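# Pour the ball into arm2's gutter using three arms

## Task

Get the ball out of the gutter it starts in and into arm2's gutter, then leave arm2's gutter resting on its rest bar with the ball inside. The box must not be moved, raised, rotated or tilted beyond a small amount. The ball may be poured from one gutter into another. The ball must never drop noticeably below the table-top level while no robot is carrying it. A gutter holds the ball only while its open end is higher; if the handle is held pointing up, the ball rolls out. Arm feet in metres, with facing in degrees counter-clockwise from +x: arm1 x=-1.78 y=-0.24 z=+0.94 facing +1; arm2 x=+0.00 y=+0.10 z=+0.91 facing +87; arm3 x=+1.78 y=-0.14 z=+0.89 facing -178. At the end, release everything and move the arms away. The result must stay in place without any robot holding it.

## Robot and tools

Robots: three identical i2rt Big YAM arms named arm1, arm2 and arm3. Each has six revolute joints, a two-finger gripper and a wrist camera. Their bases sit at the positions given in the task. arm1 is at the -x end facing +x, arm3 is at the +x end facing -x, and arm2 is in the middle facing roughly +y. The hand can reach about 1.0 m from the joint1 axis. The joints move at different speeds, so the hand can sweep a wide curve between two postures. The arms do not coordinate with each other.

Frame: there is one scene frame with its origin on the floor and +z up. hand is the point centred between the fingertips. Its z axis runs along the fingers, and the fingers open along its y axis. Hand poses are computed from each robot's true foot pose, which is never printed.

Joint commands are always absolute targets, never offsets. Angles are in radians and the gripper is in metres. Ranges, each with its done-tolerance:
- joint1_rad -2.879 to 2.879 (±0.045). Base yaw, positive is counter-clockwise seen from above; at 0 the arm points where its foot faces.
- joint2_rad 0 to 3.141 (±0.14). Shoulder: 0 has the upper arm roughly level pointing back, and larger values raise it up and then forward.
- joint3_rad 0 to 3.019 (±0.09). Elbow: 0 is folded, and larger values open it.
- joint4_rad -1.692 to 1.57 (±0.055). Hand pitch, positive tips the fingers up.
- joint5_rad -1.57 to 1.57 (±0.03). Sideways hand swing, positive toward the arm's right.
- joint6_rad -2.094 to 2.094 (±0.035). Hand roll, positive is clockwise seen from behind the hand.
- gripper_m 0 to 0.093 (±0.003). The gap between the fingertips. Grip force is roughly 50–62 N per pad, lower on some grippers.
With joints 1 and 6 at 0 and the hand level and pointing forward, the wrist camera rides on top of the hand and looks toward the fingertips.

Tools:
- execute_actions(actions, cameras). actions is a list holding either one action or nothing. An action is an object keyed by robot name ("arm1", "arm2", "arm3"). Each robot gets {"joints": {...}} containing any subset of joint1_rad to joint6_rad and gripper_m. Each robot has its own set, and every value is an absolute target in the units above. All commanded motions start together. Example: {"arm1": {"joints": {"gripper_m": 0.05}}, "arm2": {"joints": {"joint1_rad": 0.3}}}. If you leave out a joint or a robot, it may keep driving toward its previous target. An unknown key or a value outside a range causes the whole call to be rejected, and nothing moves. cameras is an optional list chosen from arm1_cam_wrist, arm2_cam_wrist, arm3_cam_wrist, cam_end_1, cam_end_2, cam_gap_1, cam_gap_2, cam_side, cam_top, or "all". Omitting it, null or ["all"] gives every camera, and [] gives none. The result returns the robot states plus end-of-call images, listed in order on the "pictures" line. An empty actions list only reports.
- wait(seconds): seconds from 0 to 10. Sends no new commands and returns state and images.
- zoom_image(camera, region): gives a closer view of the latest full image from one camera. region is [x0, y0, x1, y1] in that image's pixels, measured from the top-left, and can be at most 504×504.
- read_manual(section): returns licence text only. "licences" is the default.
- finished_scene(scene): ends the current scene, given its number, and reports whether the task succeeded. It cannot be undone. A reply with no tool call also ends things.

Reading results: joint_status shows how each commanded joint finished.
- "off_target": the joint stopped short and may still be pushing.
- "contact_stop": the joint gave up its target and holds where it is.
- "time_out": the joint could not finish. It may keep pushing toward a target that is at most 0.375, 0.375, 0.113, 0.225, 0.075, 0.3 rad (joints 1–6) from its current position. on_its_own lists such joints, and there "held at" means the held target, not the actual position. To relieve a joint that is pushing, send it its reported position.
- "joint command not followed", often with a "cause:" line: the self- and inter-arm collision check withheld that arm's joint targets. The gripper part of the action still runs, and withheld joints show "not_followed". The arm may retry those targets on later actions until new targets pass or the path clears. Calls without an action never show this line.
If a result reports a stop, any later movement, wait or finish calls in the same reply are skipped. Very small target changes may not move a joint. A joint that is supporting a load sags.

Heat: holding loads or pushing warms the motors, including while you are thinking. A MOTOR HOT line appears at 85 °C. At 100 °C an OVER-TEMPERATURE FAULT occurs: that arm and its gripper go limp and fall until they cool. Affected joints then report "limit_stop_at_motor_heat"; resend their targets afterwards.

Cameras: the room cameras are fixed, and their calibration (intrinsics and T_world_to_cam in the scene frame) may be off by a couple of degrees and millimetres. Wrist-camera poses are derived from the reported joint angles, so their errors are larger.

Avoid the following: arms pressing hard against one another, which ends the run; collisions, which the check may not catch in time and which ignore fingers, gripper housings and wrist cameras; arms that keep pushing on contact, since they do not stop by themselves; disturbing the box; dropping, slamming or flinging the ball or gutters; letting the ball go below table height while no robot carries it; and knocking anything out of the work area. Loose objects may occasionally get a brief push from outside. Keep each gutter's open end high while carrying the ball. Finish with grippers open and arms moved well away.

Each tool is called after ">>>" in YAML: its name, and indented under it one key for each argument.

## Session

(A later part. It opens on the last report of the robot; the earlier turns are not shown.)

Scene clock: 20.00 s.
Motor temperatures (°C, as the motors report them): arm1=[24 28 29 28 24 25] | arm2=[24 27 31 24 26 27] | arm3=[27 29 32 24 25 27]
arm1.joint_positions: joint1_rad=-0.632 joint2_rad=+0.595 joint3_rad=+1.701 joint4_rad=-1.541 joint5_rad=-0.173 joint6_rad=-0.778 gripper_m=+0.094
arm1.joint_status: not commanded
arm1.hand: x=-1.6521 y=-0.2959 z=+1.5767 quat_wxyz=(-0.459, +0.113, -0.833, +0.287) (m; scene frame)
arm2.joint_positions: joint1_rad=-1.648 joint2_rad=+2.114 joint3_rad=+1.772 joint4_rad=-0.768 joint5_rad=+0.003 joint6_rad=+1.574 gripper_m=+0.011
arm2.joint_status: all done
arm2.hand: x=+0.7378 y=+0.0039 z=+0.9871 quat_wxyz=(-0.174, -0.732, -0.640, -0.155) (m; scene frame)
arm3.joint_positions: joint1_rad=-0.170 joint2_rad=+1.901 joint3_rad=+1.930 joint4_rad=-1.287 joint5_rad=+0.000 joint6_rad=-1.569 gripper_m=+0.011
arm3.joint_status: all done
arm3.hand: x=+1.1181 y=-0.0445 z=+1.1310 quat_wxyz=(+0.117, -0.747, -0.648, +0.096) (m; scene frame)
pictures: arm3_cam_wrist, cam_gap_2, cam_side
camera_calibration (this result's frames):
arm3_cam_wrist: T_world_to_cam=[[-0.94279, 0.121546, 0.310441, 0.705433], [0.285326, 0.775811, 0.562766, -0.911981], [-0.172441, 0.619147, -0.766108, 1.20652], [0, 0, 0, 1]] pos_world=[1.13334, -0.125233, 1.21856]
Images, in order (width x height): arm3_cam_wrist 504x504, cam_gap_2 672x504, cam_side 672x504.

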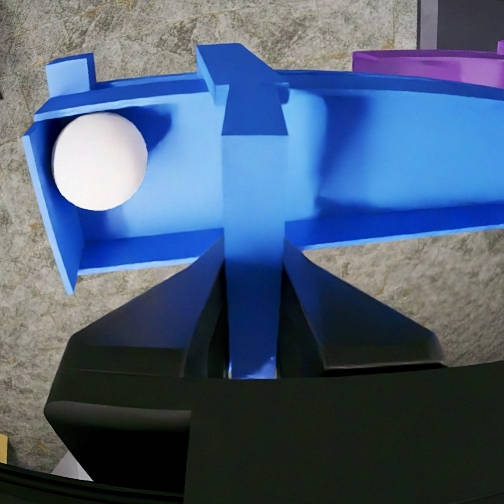

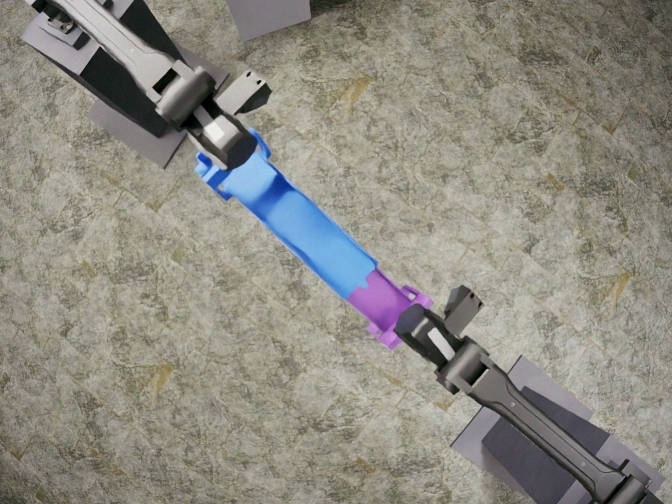

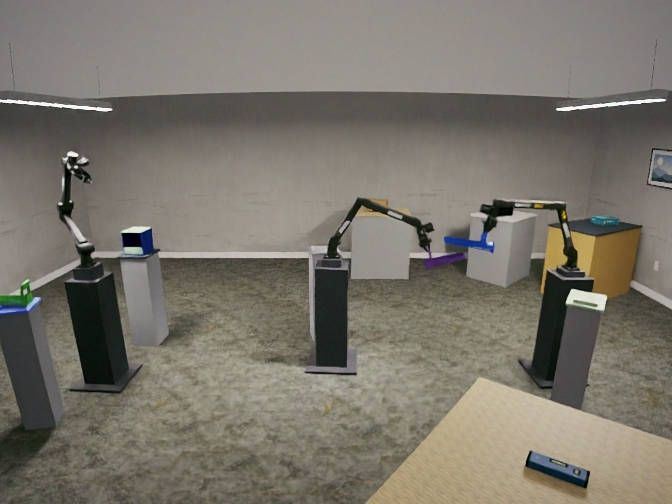

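>>> execute_actions:
  actions:
    - {"arm3":{"joints":{"joint4_rad":-1.505}}}
  cameras: ["cam_side"]

>>> wait:
  seconds: 2

>>> zoom_image:
  camera: "cam_side"
  region: [400, 190, 520, 290]

Scene clock: 21.33 s.
Motor temperatures (°C, as the motors report them): arm1=[24 28 29 28 24 25] | arm2=[24 27 32 24 26 27] | arm3=[27 29 33 24 25 27]
arm1.joint_positions: joint1_rad=-0.632 joint2_rad=+0.595 joint3_rad=+1.701 joint4_rad=-1.541 joint5_rad=-0.173 joint6_rad=-0.778 gripper_m=+0.094
arm1.joint_status: not commanded
arm1.hand: x=-1.6521 y=-0.2959 z=+1.5767 quat_wxyz=(-0.459, +0.113, -0.833, +0.287) (m; scene frame)
arm2.joint_positions: joint1_rad=-1.648 joint2_rad=+2.114 joint3_rad=+1.772 joint4_rad=-0.768 joint5_rad=+0.003 joint6_rad=+1.574 gripper_m=+0.011
arm2.joint_status: not commanded
arm2.hand: x=+0.7378 y=+0.0039 z=+0.9871 quat_wxyz=(-0.174, -0.732, -0.640, -0.155) (m; scene frame)
arm3.joint_positions: joint1_rad=-0.170 joint2_rad=+1.901 joint3_rad=+1.930 joint4_rad=-1.499 joint5_rad=+0.000 joint6_rad=-1.570 gripper_m=+0.011
arm3.joint_status: all done
arm3.hand: x=+1.1685 y=-0.0516 z=+1.1209 quat_wxyz=(+0.037, -0.755, -0.654, +0.027) (m; scene frame)
pictures: cam_side
Images, in order (width x height): cam_side 672x504.

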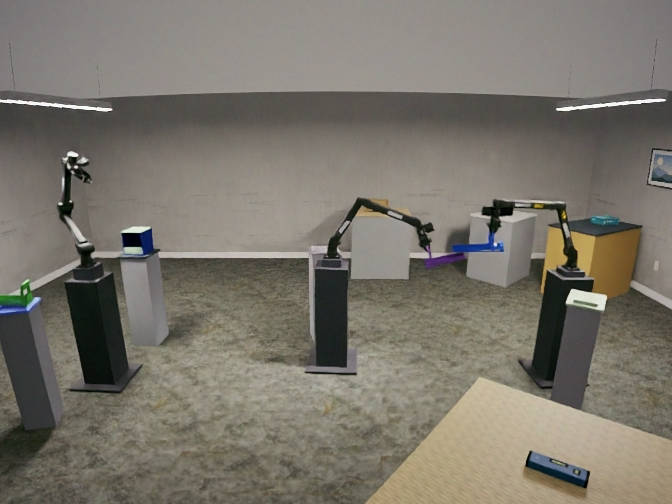

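Scene clock: 23.33 s.
Motor temperatures (°C, as the motors report them): arm1=[24 28 29 28 24 25] | arm2=[24 27 32 24 26 27] | arm3=[27 29 33 24 25 27]
arm1.joint_positions: joint1_rad=-0.632 joint2_rad=+0.595 joint3_rad=+1.701 joint4_rad=-1.541 joint5_rad=-0.173 joint6_rad=-0.778 gripper_m=+0.094
arm1.joint_status: not commanded
arm1.hand: x=-1.6521 y=-0.2959 z=+1.5767 quat_wxyz=(-0.459, +0.113, -0.833, +0.287) (m; scene frame)
arm2.joint_positions: joint1_rad=-1.648 joint2_rad=+2.114 joint3_rad=+1.772 joint4_rad=-0.766 joint5_rad=+0.002 joint6_rad=+1.576 gripper_m=+0.011
arm2.joint_status: not commanded
arm2.hand: x=+0.7383 y=+0.0041 z=+0.9874 quat_wxyz=(-0.174, -0.733, -0.639, -0.156) (m; scene frame)
arm3.joint_positions: joint1_rad=-0.170 joint2_rad=+1.901 joint3_rad=+1.930 joint4_rad=-1.501 joint5_rad=+0.000 joint6_rad=-1.570 gripper_m=+0.011
arm3.joint_status: all done
arm3.hand: x=+1.1692 y=-0.0517 z=+1.1213 quat_wxyz=(+0.037, -0.755, -0.654, +0.026) (m; scene frame)
wait: 2.00 s; at rest by 0.27 s
pictures: arm1_cam_wrist, arm2_cam_wrist, arm3_cam_wrist, cam_end_1, cam_end_2, cam_gap_1, cam_gap_2, cam_side, cam_top
camera_calibration (this result's frames):
arm1_cam_wrist: T_world_to_cam=[[-0.0890894, -0.81843, 0.567657, -1.2796], [-0.926707, -0.140784, -0.348417, -1.01704], [0.365072, -0.557092, -0.745903, 1.73968], [0, 0, 0, 1]] pos_world=[-1.6916, -0.221281, 1.66966]
arm2_cam_wrist: T_world_to_cam=[[-0.883305, 0.118433, -0.453592, 1.09666], [-0.156601, 0.83744, 0.523613, -0.400755], [0.441869, 0.533543, -0.721168, 0.50981], [0, 0, 0, 1]] pos_world=[0.680661, -0.0662784, 1.07494]
arm3_cam_wrist: T_world_to_cam=[[-0.986355, 0.129032, 0.102252, 1.04226], [0.164548, 0.79286, 0.586768, -0.800296], [-0.00535978, 0.595587, -0.803273, 1.05744], [0, 0, 0, 1]] pos_world=[1.16539, -0.12976, 1.21243]
Images, in order (width x height): arm1_cam_wrist 504x504, arm2_cam_wrist 504x504, arm3_cam_wrist 504x504, cam_end_1 672x504, cam_end_2 672x504, cam_gap_1 672x504, cam_gap_2 672x504, cam_side 672x504, cam_top 672x504.

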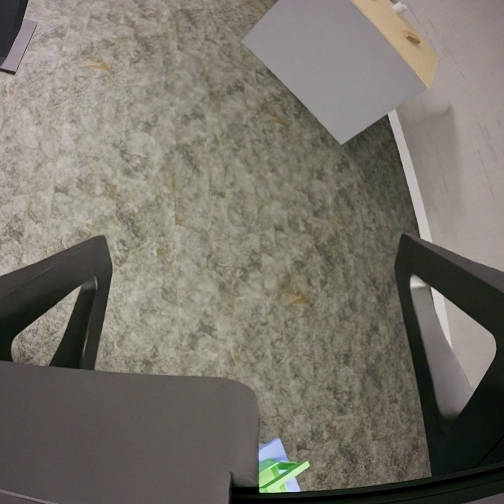

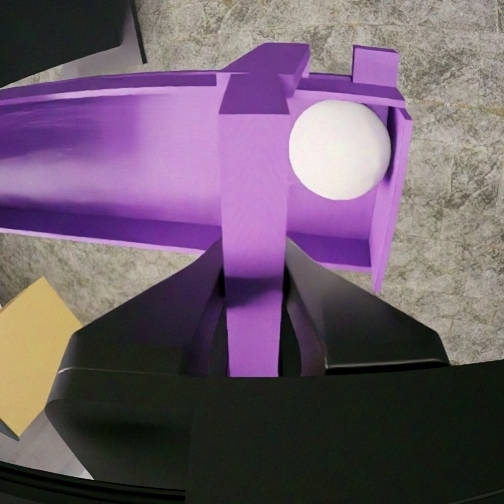

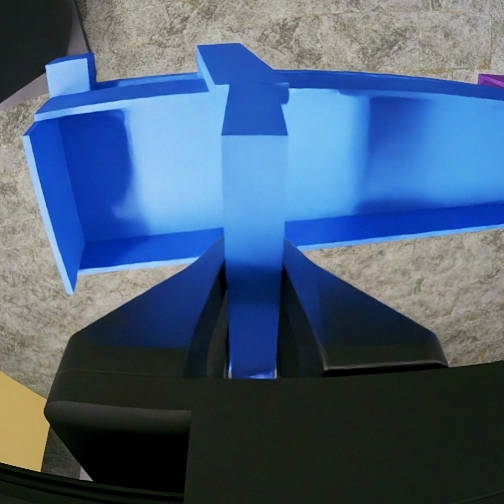

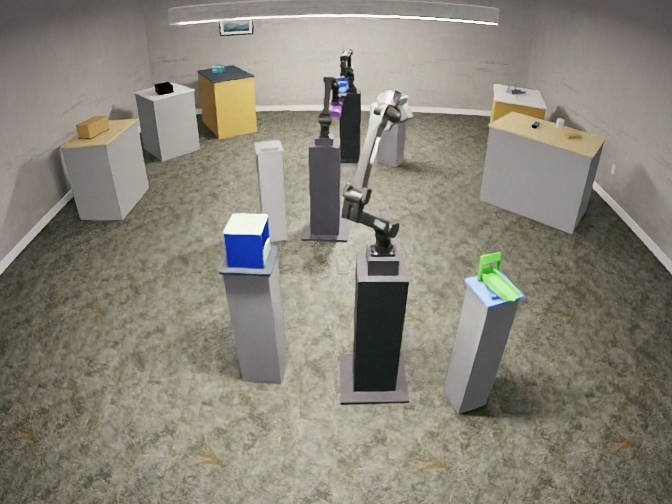

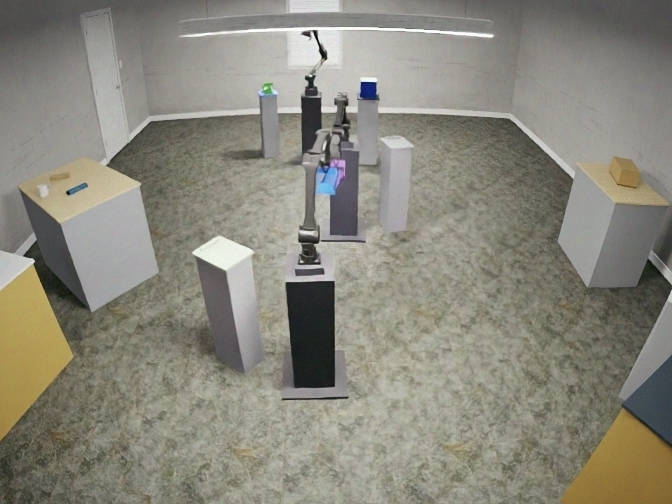

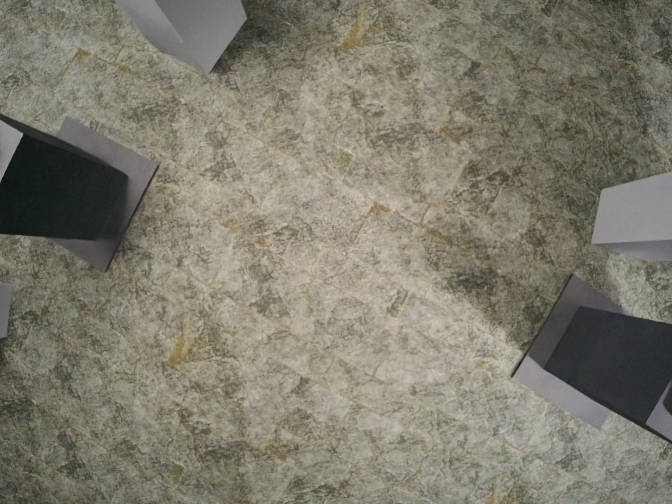

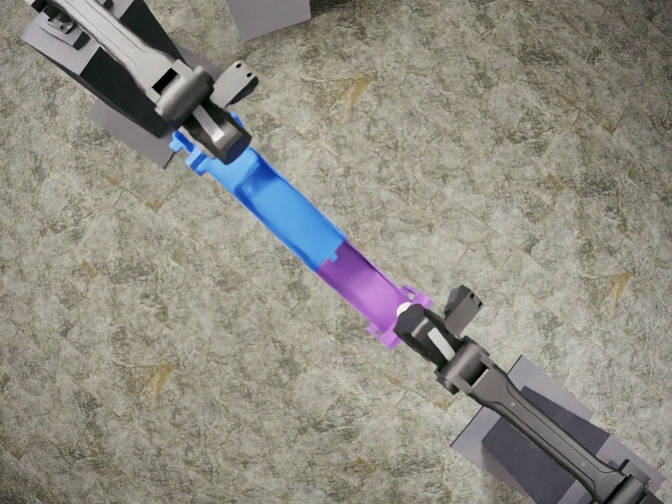

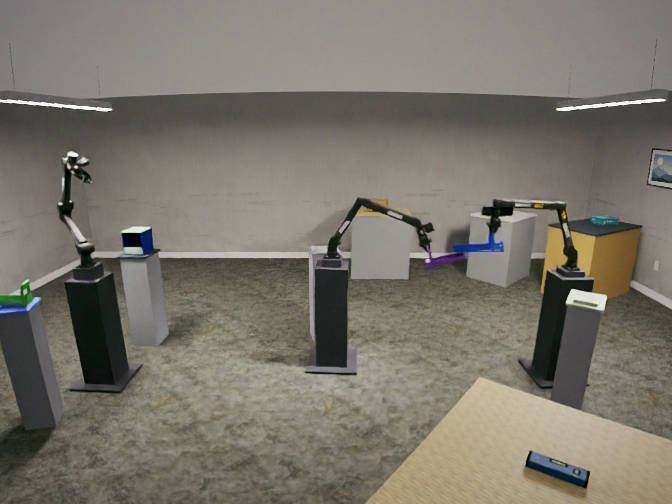

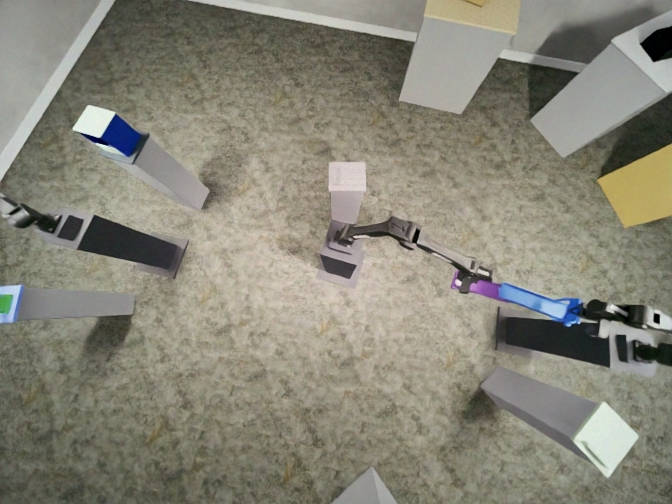

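Region (400, 190, 520, 290) of cam_side's 672x504 image, scaled by 4.200, with more detail than that image has.

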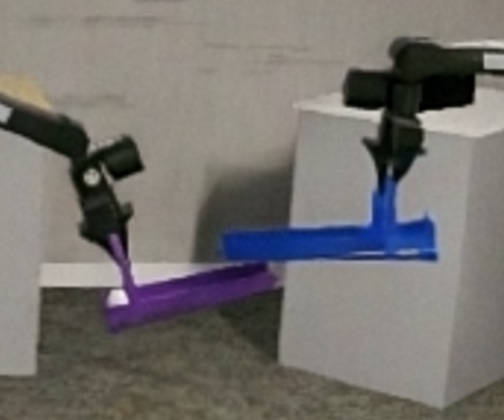

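>>> execute_actions:
  actions: []

Scene clock: 24.40 s.
Motor temperatures (°C, as the motors report them): arm1=[24 28 29 28 24 25] | arm2=[24 28 32 24 26 27] | arm3=[27 29 34 24 25 27]
arm1.joint_positions: joint1_rad=-0.632 joint2_rad=+0.595 joint3_rad=+1.701 joint4_rad=-1.541 joint5_rad=-0.173 joint6_rad=-0.778 gripper_m=+0.094
arm1.joint_status: not commanded
arm1.hand: x=-1.6521 y=-0.2959 z=+1.5767 quat_wxyz=(-0.459, +0.113, -0.833, +0.287) (m; scene frame)
arm2.joint_positions: joint1_rad=-1.648 joint2_rad=+2.114 joint3_rad=+1.772 joint4_rad=-0.766 joint5_rad=+0.002 joint6_rad=+1.576 gripper_m=+0.011
arm2.joint_status: not commanded
arm2.hand: x=+0.7383 y=+0.0041 z=+0.9874 quat_wxyz=(-0.174, -0.733, -0.639, -0.156) (m; scene frame)
arm3.joint_positions: joint1_rad=-0.170 joint2_rad=+1.901 joint3_rad=+1.930 joint4_rad=-1.501 joint5_rad=+0.000 joint6_rad=-1.570 gripper_m=+0.011
arm3.joint_status: all done
arm3.hand: x=+1.1692 y=-0.0517 z=+1.1213 quat_wxyz=(+0.037, -0.755, -0.654, +0.026) (m; scene frame)
pictures: arm1_cam_wrist, arm2_cam_wrist, arm3_cam_wrist, cam_end_1, cam_end_2, cam_gap_1, cam_gap_2, cam_side, cam_top
camera_calibration (this result's frames):
arm1_cam_wrist: T_world_to_cam=[[-0.0890894, -0.81843, 0.567657, -1.2796], [-0.926707, -0.140784, -0.348417, -1.01704], [0.365072, -0.557092, -0.745903, 1.73968], [0, 0, 0, 1]] pos_world=[-1.6916, -0.221281, 1.66966]
arm2_cam_wrist: T_world_to_cam=[[-0.883305, 0.118433, -0.453592, 1.09666], [-0.156601, 0.83744, 0.523613, -0.400755], [0.441869, 0.533543, -0.721168, 0.50981], [0, 0, 0, 1]] pos_world=[0.680661, -0.0662784, 1.07494]
arm3_cam_wrist: T_world_to_cam=[[-0.986355, 0.129032, 0.102252, 1.04226], [0.164548, 0.79286, 0.586768, -0.800296], [-0.00535978, 0.595587, -0.803273, 1.05744], [0, 0, 0, 1]] pos_world=[1.16539, -0.12976, 1.21243]
Images, in order (width x height): arm1_cam_wrist 504x504, arm2_cam_wrist 504x504, arm3_cam_wrist 504x504, cam_end_1 672x504, cam_end_2 672x504, cam_gap_1 672x504, cam_gap_2 672x504, cam_side 672x504, cam_top 672x504.

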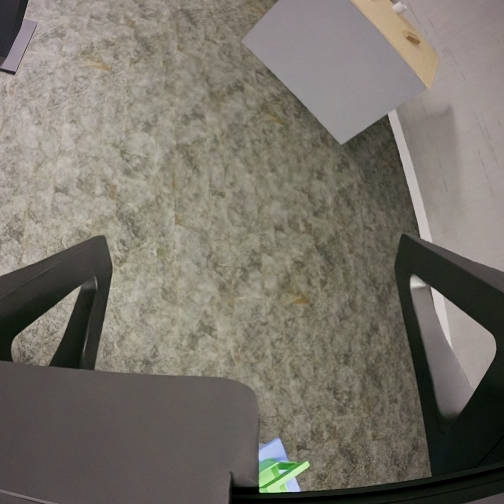

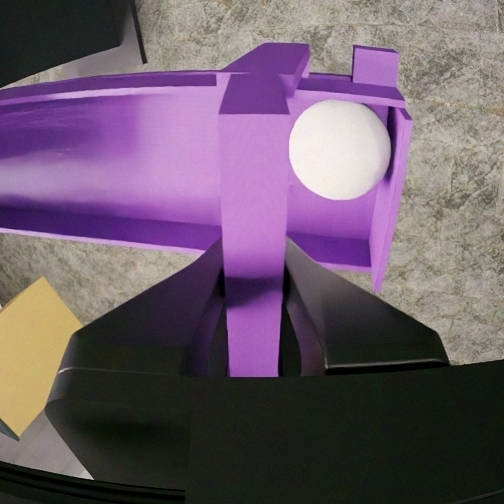

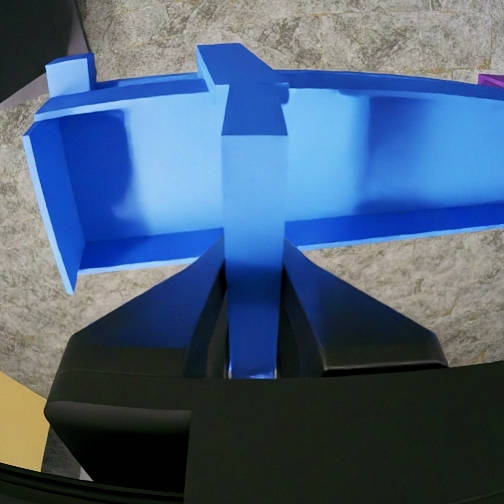

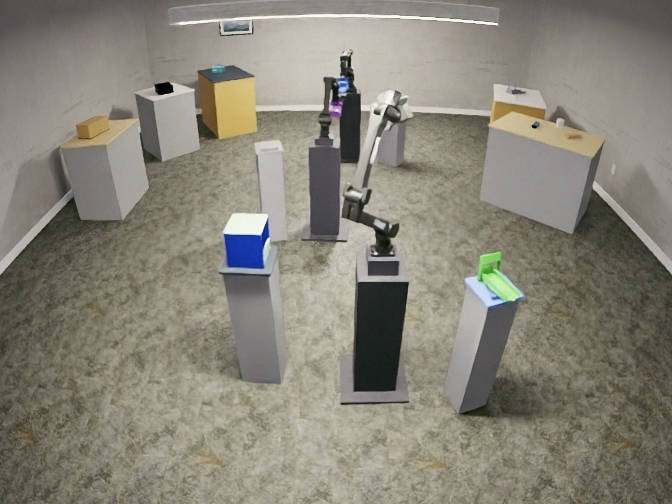

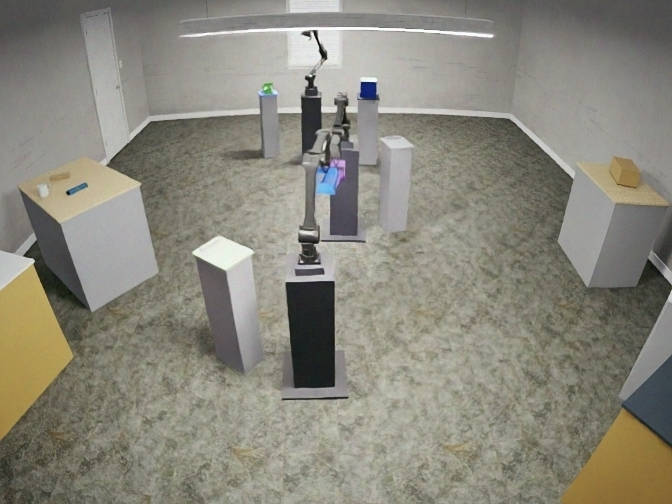

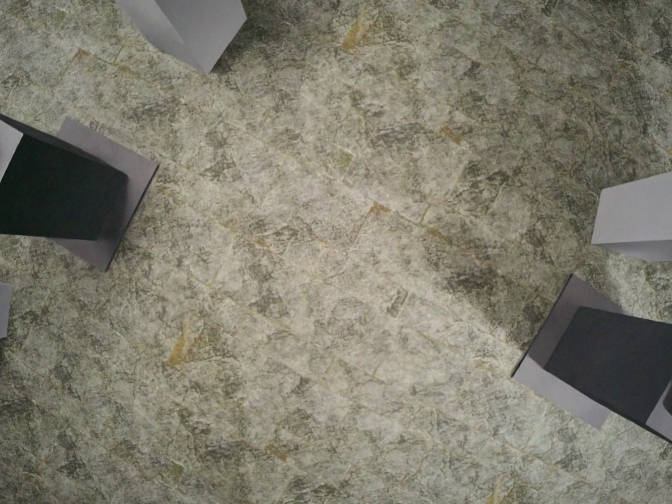

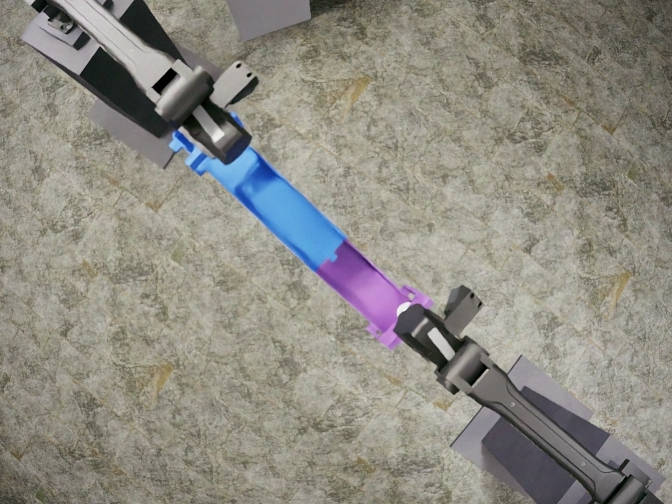

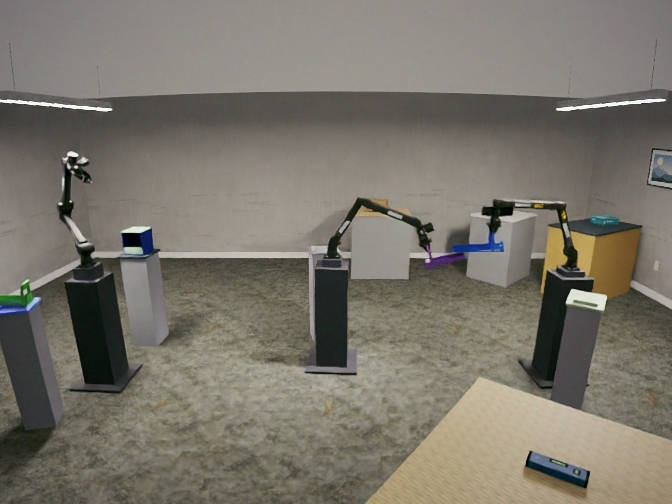

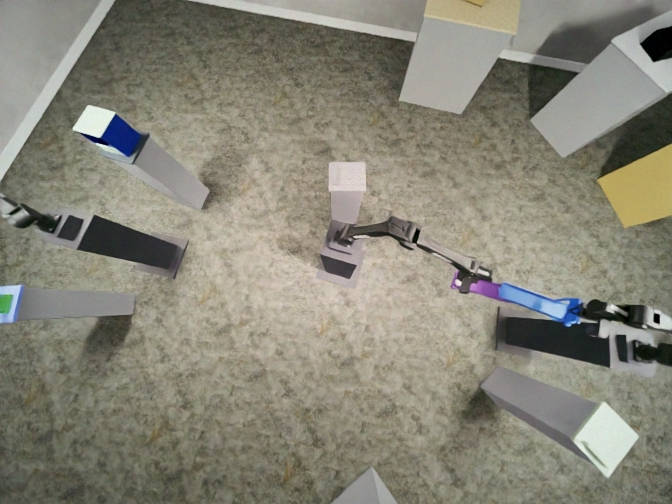

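>>> execute_actions:
  actions:
    - {"arm3":{"joints":{"joint2_rad":1.75}}}
  cameras: ["cam_side","cam_gap_2"]

Scene clock: 25.80 s.
Motor temperatures (°C, as the motors report them): arm1=[24 28 29 28 24 25] | arm2=[24 28 32 24 26 27] | arm3=[27 30 34 24 25 27]
arm1.joint_positions: joint1_rad=-0.632 joint2_rad=+0.595 joint3_rad=+1.701 joint4_rad=-1.541 joint5_rad=-0.173 joint6_rad=-0.778 gripper_m=+0.094
arm1.joint_status: not commanded
arm1.hand: x=-1.6521 y=-0.2959 z=+1.5767 quat_wxyz=(-0.459, +0.113, -0.833, +0.287) (m; scene frame)
arm2.joint_positions: joint1_rad=-1.648 joint2_rad=+2.114 joint3_rad=+1.772 joint4_rad=-0.766 joint5_rad=+0.002 joint6_rad=+1.576 gripper_m=+0.011
arm2.joint_status: not commanded
arm2.hand: x=+0.7383 y=+0.0041 z=+0.9874 quat_wxyz=(-0.174, -0.733, -0.639, -0.156) (m; scene frame)
arm3.joint_positions: joint1_rad=-0.170 joint2_rad=+1.751 joint3_rad=+1.944 joint4_rad=-1.502 joint5_rad=+0.000 joint6_rad=-1.570 gripper_m=+0.011
arm3.joint_status: all done
arm3.hand: x=+1.1877 y=-0.0551 z=+1.2149 quat_wxyz=(+0.098, -0.749, -0.650, +0.080) (m; scene frame)
pictures: cam_gap_2, cam_side
Images, in order (width x height): cam_gap_2 672x504, cam_side 672x504.

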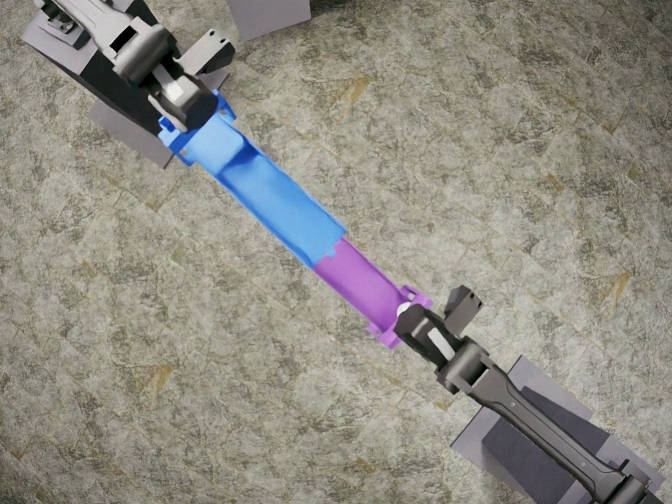

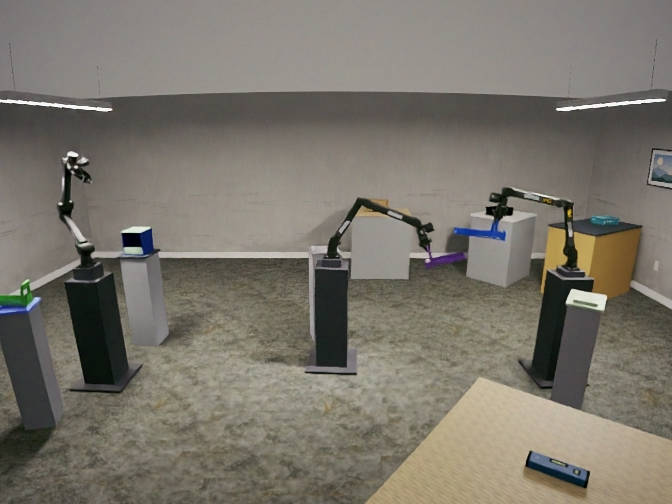

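>>> execute_actions:
  actions:
    - {"arm2":{"joints":{"joint1_rad":-1.2,"joint2_rad":1.75,"joint3_rad":1.6,"joint4_rad":-0.8,"joint5_rad":-0.55,"joint6_rad":0.8}},"arm3":{"joints":{"joint1_rad":1.33,"joint2_rad":1.43,"joint3_rad":1.45,"joint4_rad":-1.25,"joint5_rad":0.094,"joint6_rad":-1.19}}}
  cameras: ["cam_side","arm2_cam_wrist","cam_top"]

Scene clock: 28.67 s.
Motor temperatures (°C, as the motors report them): arm1=[24 28 29 28 24 25] | arm2=[24 28 33 24 26 27] | arm3=[27 30 34 24 25 27]
arm1.joint_positions: joint1_rad=-0.632 joint2_rad=+0.595 joint3_rad=+1.701 joint4_rad=-1.541 joint5_rad=-0.173 joint6_rad=-0.778 gripper_m=+0.094
arm1.joint_status: not commanded
arm1.hand: x=-1.6521 y=-0.2959 z=+1.5767 quat_wxyz=(-0.459, +0.113, -0.833, +0.287) (m; scene frame)
arm2.joint_positions: joint1_rad=-1.207 joint2_rad=+1.746 joint3_rad=+1.590 joint4_rad=-0.794 joint5_rad=-0.543 joint6_rad=+0.811 gripper_m=+0.011
arm2.joint_status: all done
arm2.hand: x=+0.5994 y=+0.3866 z=+1.1682 quat_wxyz=(-0.117, -0.146, -0.908, -0.375) (m; scene frame)
arm3.joint_positions: joint1_rad=+1.337 joint2_rad=+1.452 joint3_rad=+1.434 joint4_rad=-1.263 joint5_rad=+0.090 joint6_rad=-1.206 gripper_m=+0.011
arm3.joint_status: all done
arm3.hand: x=+1.6604 y=-0.6220 z=+1.1622 quat_wxyz=(+0.029, -0.285, -0.947, +0.143) (m; scene frame)
pictures: arm2_cam_wrist, cam_side, cam_top
camera_calibration (this result's frames):
arm2_cam_wrist: T_world_to_cam=[[-0.173607, -0.677654, -0.714595, 1.19798], [-0.943768, -0.0928258, 0.31731, 0.234935], [-0.281359, 0.729499, -0.623433, 0.74107], [0, 0, 0, 1]] pos_world=[0.638209, 0.293016, 1.24353]
Images, in order (width x height): arm2_cam_wrist 504x504, cam_side 672x504, cam_top 672x504.

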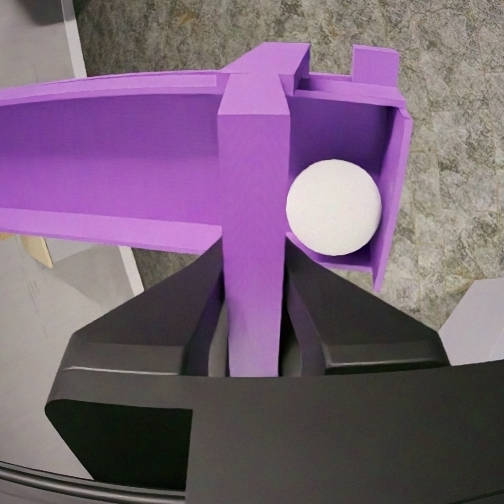

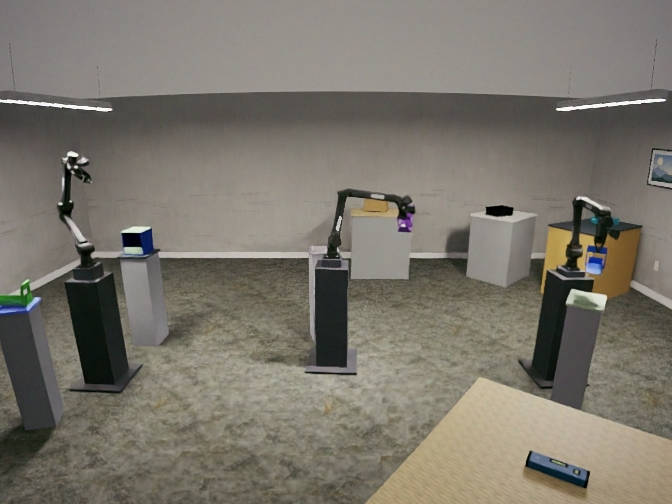

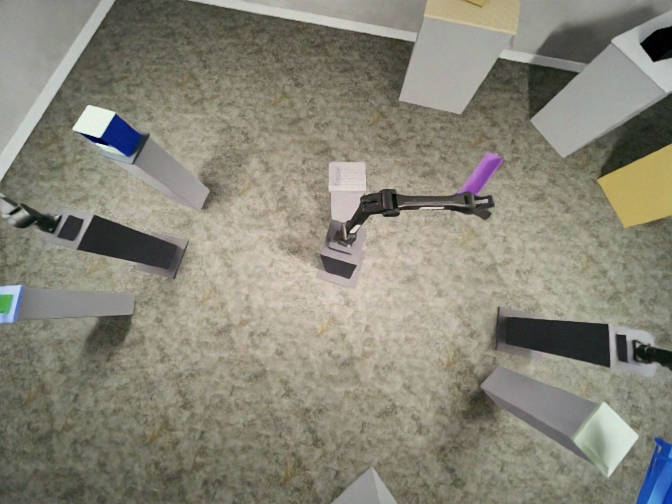

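>>> execute_actions:
  actions:
    - {"arm2":{"joints":{"joint1_rad":0.005,"joint2_rad":1.63,"joint3_rad":1.44,"joint4_rad":-1.36,"joint5_rad":-0.55,"joint6_rad":0.1}},"arm3":{"joints":{"joint1_rad":1.325,"joint2_rad":1.50,"joint3_rad":1.14,"joint4_rad":-0.94,"joint6_rad":-1.185}}}
  cameras: ["cam_side","arm2_cam_wrist","arm3_cam_wrist","cam_top"]

Scene clock: 30.93 s.
Motor temperatures (°C, as the motors report them): arm1=[24 28 29 28 24 25] | arm2=[24 28 33 24 27 27] | arm3=[27 30 34 24 25 27]
arm1.joint_positions: joint1_rad=-0.632 joint2_rad=+0.595 joint3_rad=+1.701 joint4_rad=-1.541 joint5_rad=-0.173 joint6_rad=-0.778 gripper_m=+0.094
arm1.joint_status: not commanded
arm1.hand: x=-1.6521 y=-0.2959 z=+1.5767 quat_wxyz=(-0.459, +0.113, -0.833, +0.287) (m; scene frame)
arm2.joint_positions: joint1_rad=+0.005 joint2_rad=+1.660 joint3_rad=+1.437 joint4_rad=-1.344 joint5_rad=-0.545 joint6_rad=+0.112 gripper_m=+0.011
arm2.joint_status: all done
arm2.hand: x=-0.0669 y=+0.6004 z=+1.1073 quat_wxyz=(+0.190, +0.626, -0.733, -0.184) (m; scene frame)
arm3.joint_positions: joint1_rad=+1.332 joint2_rad=+1.519 joint3_rad=+1.115 joint4_rad=-0.957 joint5_rad=+0.090 joint6_rad=-1.201 gripper_m=+0.011
arm3.joint_status: all done
arm3.hand: x=+1.6644 y=-0.5970 z=+1.0116 quat_wxyz=(+0.033, -0.289, -0.951, +0.103) (m; scene frame)
pictures: arm2_cam_wrist, arm3_cam_wrist, cam_side, cam_top
camera_calibration (this result's frames):
arm2_cam_wrist: T_world_to_cam=[[0.849725, -0.144162, -0.507135, 0.702171], [0.182672, -0.821808, 0.539687, -0.0879279], [-0.49457, -0.551224, -0.671976, 1.1681], [0, 0, 0, 1]] pos_world=[-0.00288299, 0.672852, 1.18849]
arm3_cam_wrist: T_world_to_cam=[[-0.532144, -0.815494, 0.227579, 0.165662], [-0.605276, 0.55438, 0.571229, 0.76955], [-0.592, 0.166228, -0.788609, 2.00205], [0, 0, 0, 1]] pos_world=[1.73916, -0.624324, 1.10155]
Images, in order (width x height): arm2_cam_wrist 504x504, arm3_cam_wrist 504x504, cam_side 672x504, cam_top 672x504.

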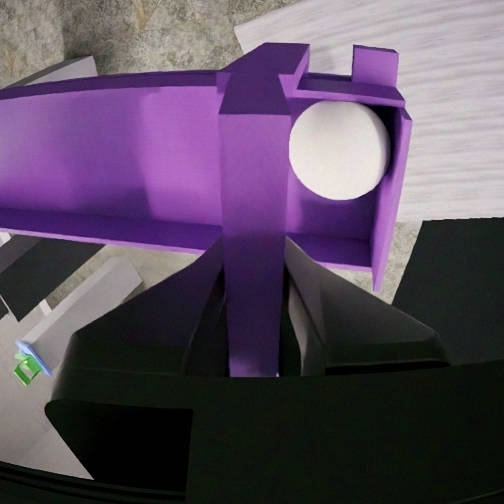

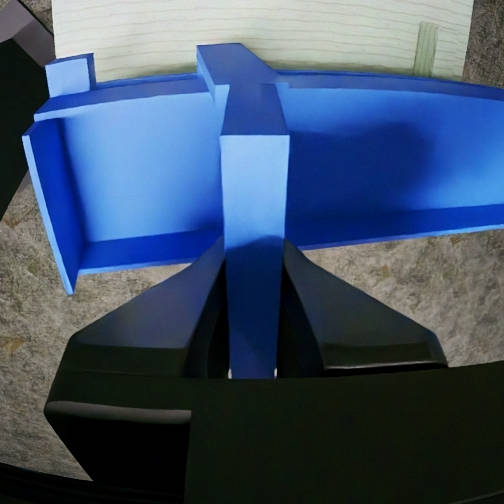

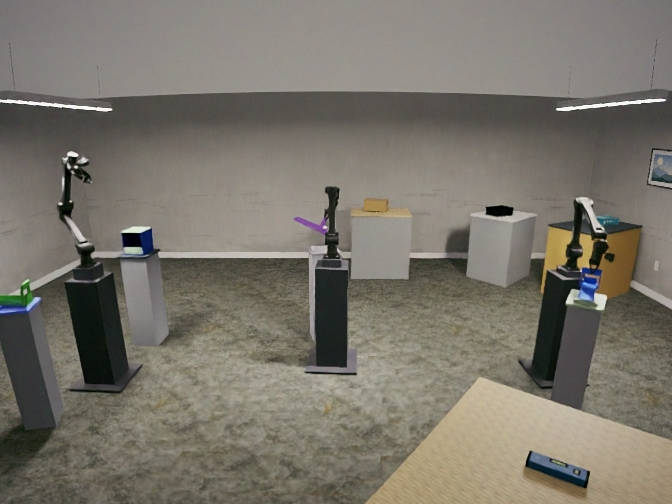

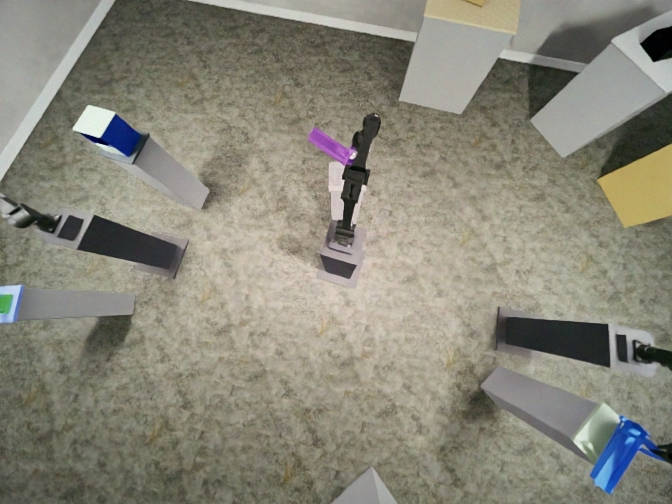

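>>> execute_actions:
  actions:
    - {"arm2":{"joints":{"joint1_rad":0.012,"joint2_rad":1.70,"joint3_rad":1.28,"joint4_rad":-1.115,"joint5_rad":-0.29,"joint6_rad":-0.305}},"arm3":{"joints":{"joint1_rad":1.32,"joint2_rad":1.55,"joint3_rad":1.10,"joint4_rad":-0.82}}}
  cameras: ["cam_side","arm2_cam_wrist","arm3_cam_wrist"]

Scene clock: 33.03 s.
Motor temperatures (°C, as the motors report them): arm1=[24 28 29 28 24 25] | arm2=[24 28 32 24 27 27] | arm3=[27 30 34 24 25 27]
arm1.joint_positions: joint1_rad=-0.632 joint2_rad=+0.595 joint3_rad=+1.701 joint4_rad=-1.541 joint5_rad=-0.173 joint6_rad=-0.778 gripper_m=+0.094
arm1.joint_status: not commanded
arm1.hand: x=-1.6521 y=-0.2959 z=+1.5767 quat_wxyz=(-0.459, +0.113, -0.833, +0.287) (m; scene frame)
arm2.joint_positions: joint1_rad=+0.005 joint2_rad=+1.713 joint3_rad=+1.265 joint4_rad=-1.130 joint5_rad=-0.288 joint6_rad=-0.293 gripper_m=+0.011
arm2.joint_status: all done
arm2.hand: x=-0.0262 y=+0.5879 z=+1.0028 quat_wxyz=(+0.081, +0.781, -0.609, -0.113) (m; scene frame)
arm3.joint_positions: joint1_rad=+1.327 joint2_rad=+1.555 joint3_rad=+1.090 joint4_rad=-0.839 joint5_rad=+0.090 joint6_rad=-1.201 gripper_m=+0.011
arm3.joint_status: all done
arm3.hand: x=+1.6586 y=-0.6131 z=+0.9913 quat_wxyz=(+0.031, -0.292, -0.947, +0.131) (m; scene frame)
pictures: arm2_cam_wrist, arm3_cam_wrist, cam_side
camera_calibration (this result's frames):
arm2_cam_wrist: T_world_to_cam=[[0.932581, 0.247843, -0.262425, 0.139088], [0.350788, -0.79367, 0.497027, -0.0185365], [-0.0850941, -0.555573, -0.827102, 1.27993], [0, 0, 0, 1]] pos_world=[-0.0142936, 0.661911, 1.10435]
arm3_cam_wrist: T_world_to_cam=[[-0.533507, -0.798758, 0.278129, 0.116496], [-0.595525, 0.588259, 0.547085, 0.815152], [-0.6006, 0.126241, -0.789521, 1.97593], [0, 0, 0, 1]] pos_world=[1.73434, -0.635911, 1.08168]
Images, in order (width x height): arm2_cam_wrist 504x504, arm3_cam_wrist 504x504, cam_side 672x504.

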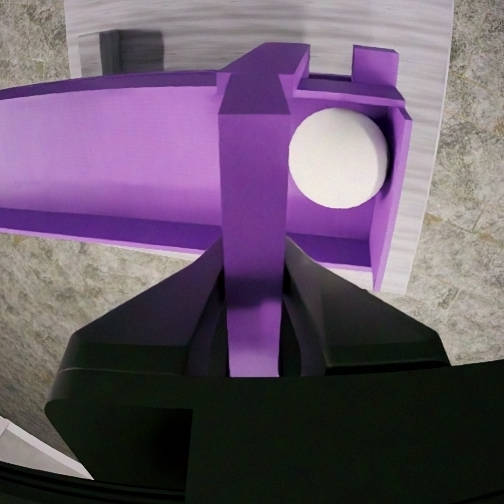

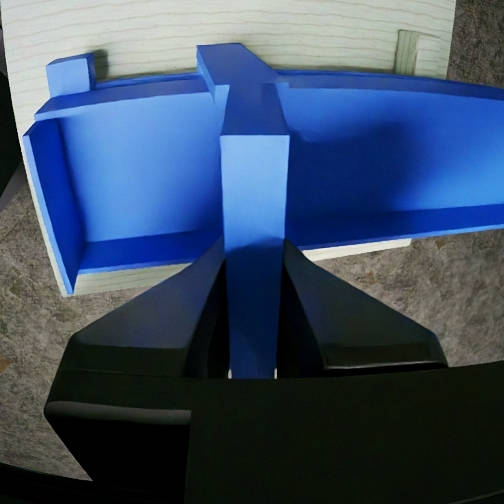

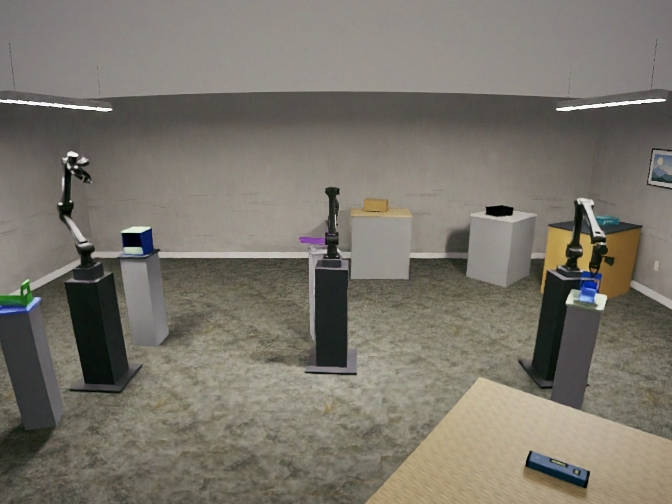

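>>> execute_actions:
  actions:
    - {"arm2":{"joints":{"joint1_rad":0.018,"joint2_rad":1.738,"joint3_rad":1.25,"joint4_rad":-1.055,"joint5_rad":-0.26}},"arm3":{"joints":{"joint2_rad":1.573,"joint3_rad":1.082,"joint4_rad":-0.797}}}
  cameras: ["arm2_cam_wrist","arm3_cam_wrist"]

Scene clock: 34.10 s.
Motor temperatures (°C, as the motors report them): arm1=[24 28 29 28 24 25] | arm2=[24 28 32 24 27 27] | arm3=[27 30 34 24 25 27]
arm1.joint_positions: joint1_rad=-0.632 joint2_rad=+0.595 joint3_rad=+1.701 joint4_rad=-1.541 joint5_rad=-0.173 joint6_rad=-0.778 gripper_m=+0.094
arm1.joint_status: not commanded
arm1.hand: x=-1.6521 y=-0.2959 z=+1.5767 quat_wxyz=(-0.459, +0.113, -0.833, +0.287) (m; scene frame)
arm2.joint_positions: joint1_rad=+0.005 joint2_rad=+1.730 joint3_rad=+1.247 joint4_rad=-1.071 joint5_rad=-0.259 joint6_rad=-0.294 gripper_m=+0.011
arm2.joint_status: all done
arm2.hand: x=-0.0211 y=+0.5935 z=+0.9875 quat_wxyz=(+0.063, +0.784, -0.609, -0.108) (m; scene frame)
arm3.joint_positions: joint1_rad=+1.327 joint2_rad=+1.573 joint3_rad=+1.072 joint4_rad=-0.816 joint5_rad=+0.090 joint6_rad=-1.201 gripper_m=+0.011
arm3.joint_status: all done
arm3.hand: x=+1.6593 y=-0.6107 z=+0.9776 quat_wxyz=(+0.031, -0.292, -0.948, +0.125) (m; scene frame)
pictures: arm2_cam_wrist, arm3_cam_wrist
camera_calibration (this result's frames):
arm2_cam_wrist: T_world_to_cam=[[0.93953, 0.254635, -0.229009, 0.0920271], [0.337253, -0.804181, 0.489442, 0.00508108], [-0.0595353, -0.537079, -0.841428, 1.27449], [0, 0, 0, 1]] pos_world=[-0.0122985, 0.665156, 1.09098]
arm3_cam_wrist: T_world_to_cam=[[-0.53412, -0.801961, 0.267532, 0.132009], [-0.596973, 0.581852, 0.552334, 0.814993], [-0.598614, 0.135303, -0.789528, 1.96741], [0, 0, 0, 1]] pos_world=[1.73475, -0.634535, 1.06786]
Images, in order (width x height): arm2_cam_wrist 504x504, arm3_cam_wrist 504x504.

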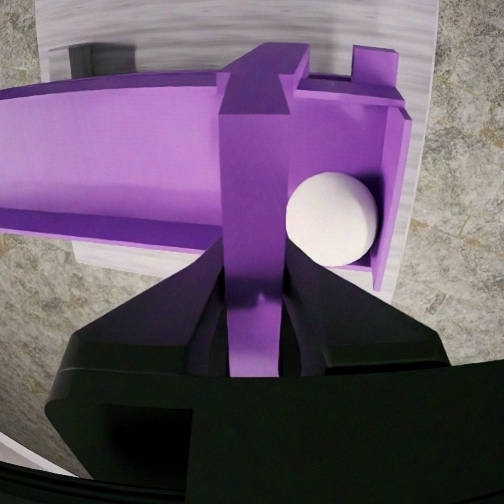

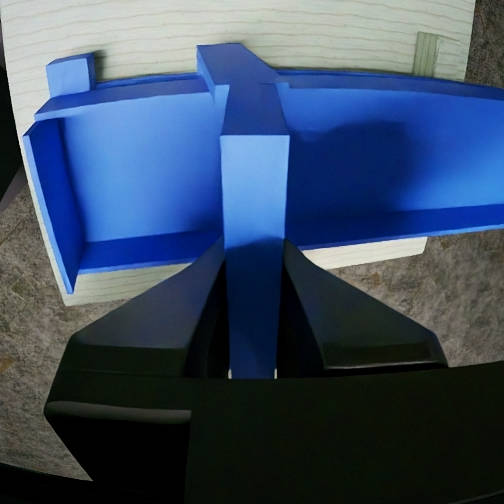

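>>> execute_actions:
  actions:
    - {"arm2":{"joints":{"joint2_rad":1.76,"joint3_rad":1.238}},"arm3":{"joints":{"joint2_rad":1.585}}}
  cameras: ["arm2_cam_wrist","arm3_cam_wrist"]

Scene clock: 35.00 s.
Motor temperatures (°C, as the motors report them): arm1=[24 28 29 28 24 25] | arm2=[24 28 32 24 27 27] | arm3=[27 29 34 24 25 27]
arm1.joint_positions: joint1_rad=-0.632 joint2_rad=+0.595 joint3_rad=+1.701 joint4_rad=-1.541 joint5_rad=-0.173 joint6_rad=-0.778 gripper_m=+0.094
arm1.joint_status: not commanded
arm1.hand: x=-1.6521 y=-0.2959 z=+1.5767 quat_wxyz=(-0.459, +0.113, -0.833, +0.287) (m; scene frame)
arm2.joint_positions: joint1_rad=+0.005 joint2_rad=+1.753 joint3_rad=+1.235 joint4_rad=-1.070 joint5_rad=-0.259 joint6_rad=-0.294 gripper_m=+0.011
arm2.joint_status: all done
arm2.hand: x=-0.0213 y=+0.5872 z=+0.9727 quat_wxyz=(+0.077, +0.782, -0.610, -0.098) (m; scene frame)
arm3.joint_positions: joint1_rad=+1.327 joint2_rad=+1.581 joint3_rad=+1.072 joint4_rad=-0.816 joint5_rad=+0.090 joint6_rad=-1.201 gripper_m=+0.011
arm3.joint_status: all done
arm3.hand: x=+1.6594 y=-0.6103 z=+0.9738 quat_wxyz=(+0.031, -0.292, -0.948, +0.121) (m; scene frame)
pictures: arm2_cam_wrist, arm3_cam_wrist
camera_calibration (this result's frames):
arm2_cam_wrist: T_world_to_cam=[[0.939233, 0.2464, -0.239015, 0.104937], [0.337808, -0.787241, 0.515886, -0.0282972], [-0.0610481, -0.565278, -0.822638, 1.25694], [0, 0, 0, 1]] pos_world=[-0.0122672, 0.662389, 1.07369]
arm3_cam_wrist: T_world_to_cam=[[-0.53452, -0.804062, 0.260332, 0.139755], [-0.597961, 0.577477, 0.555845, 0.812452], [-0.597269, 0.141442, -0.78947, 1.96594], [0, 0, 0, 1]] pos_world=[1.73471, -0.634867, 1.06407]
Images, in order (width x height): arm2_cam_wrist 504x504, arm3_cam_wrist 504x504.

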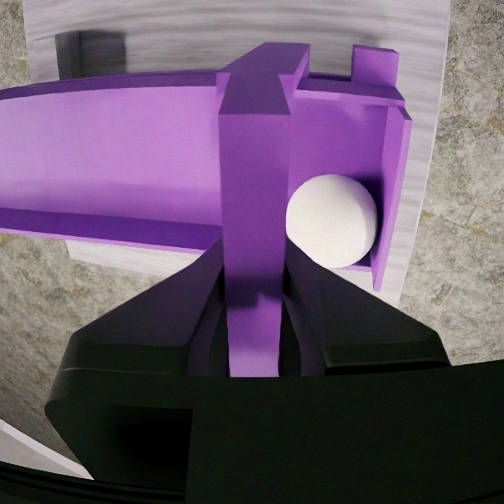

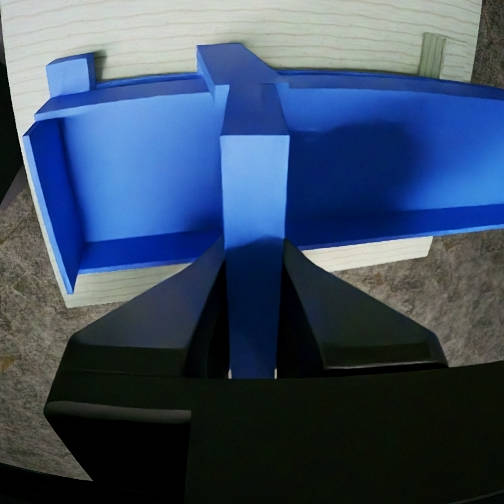

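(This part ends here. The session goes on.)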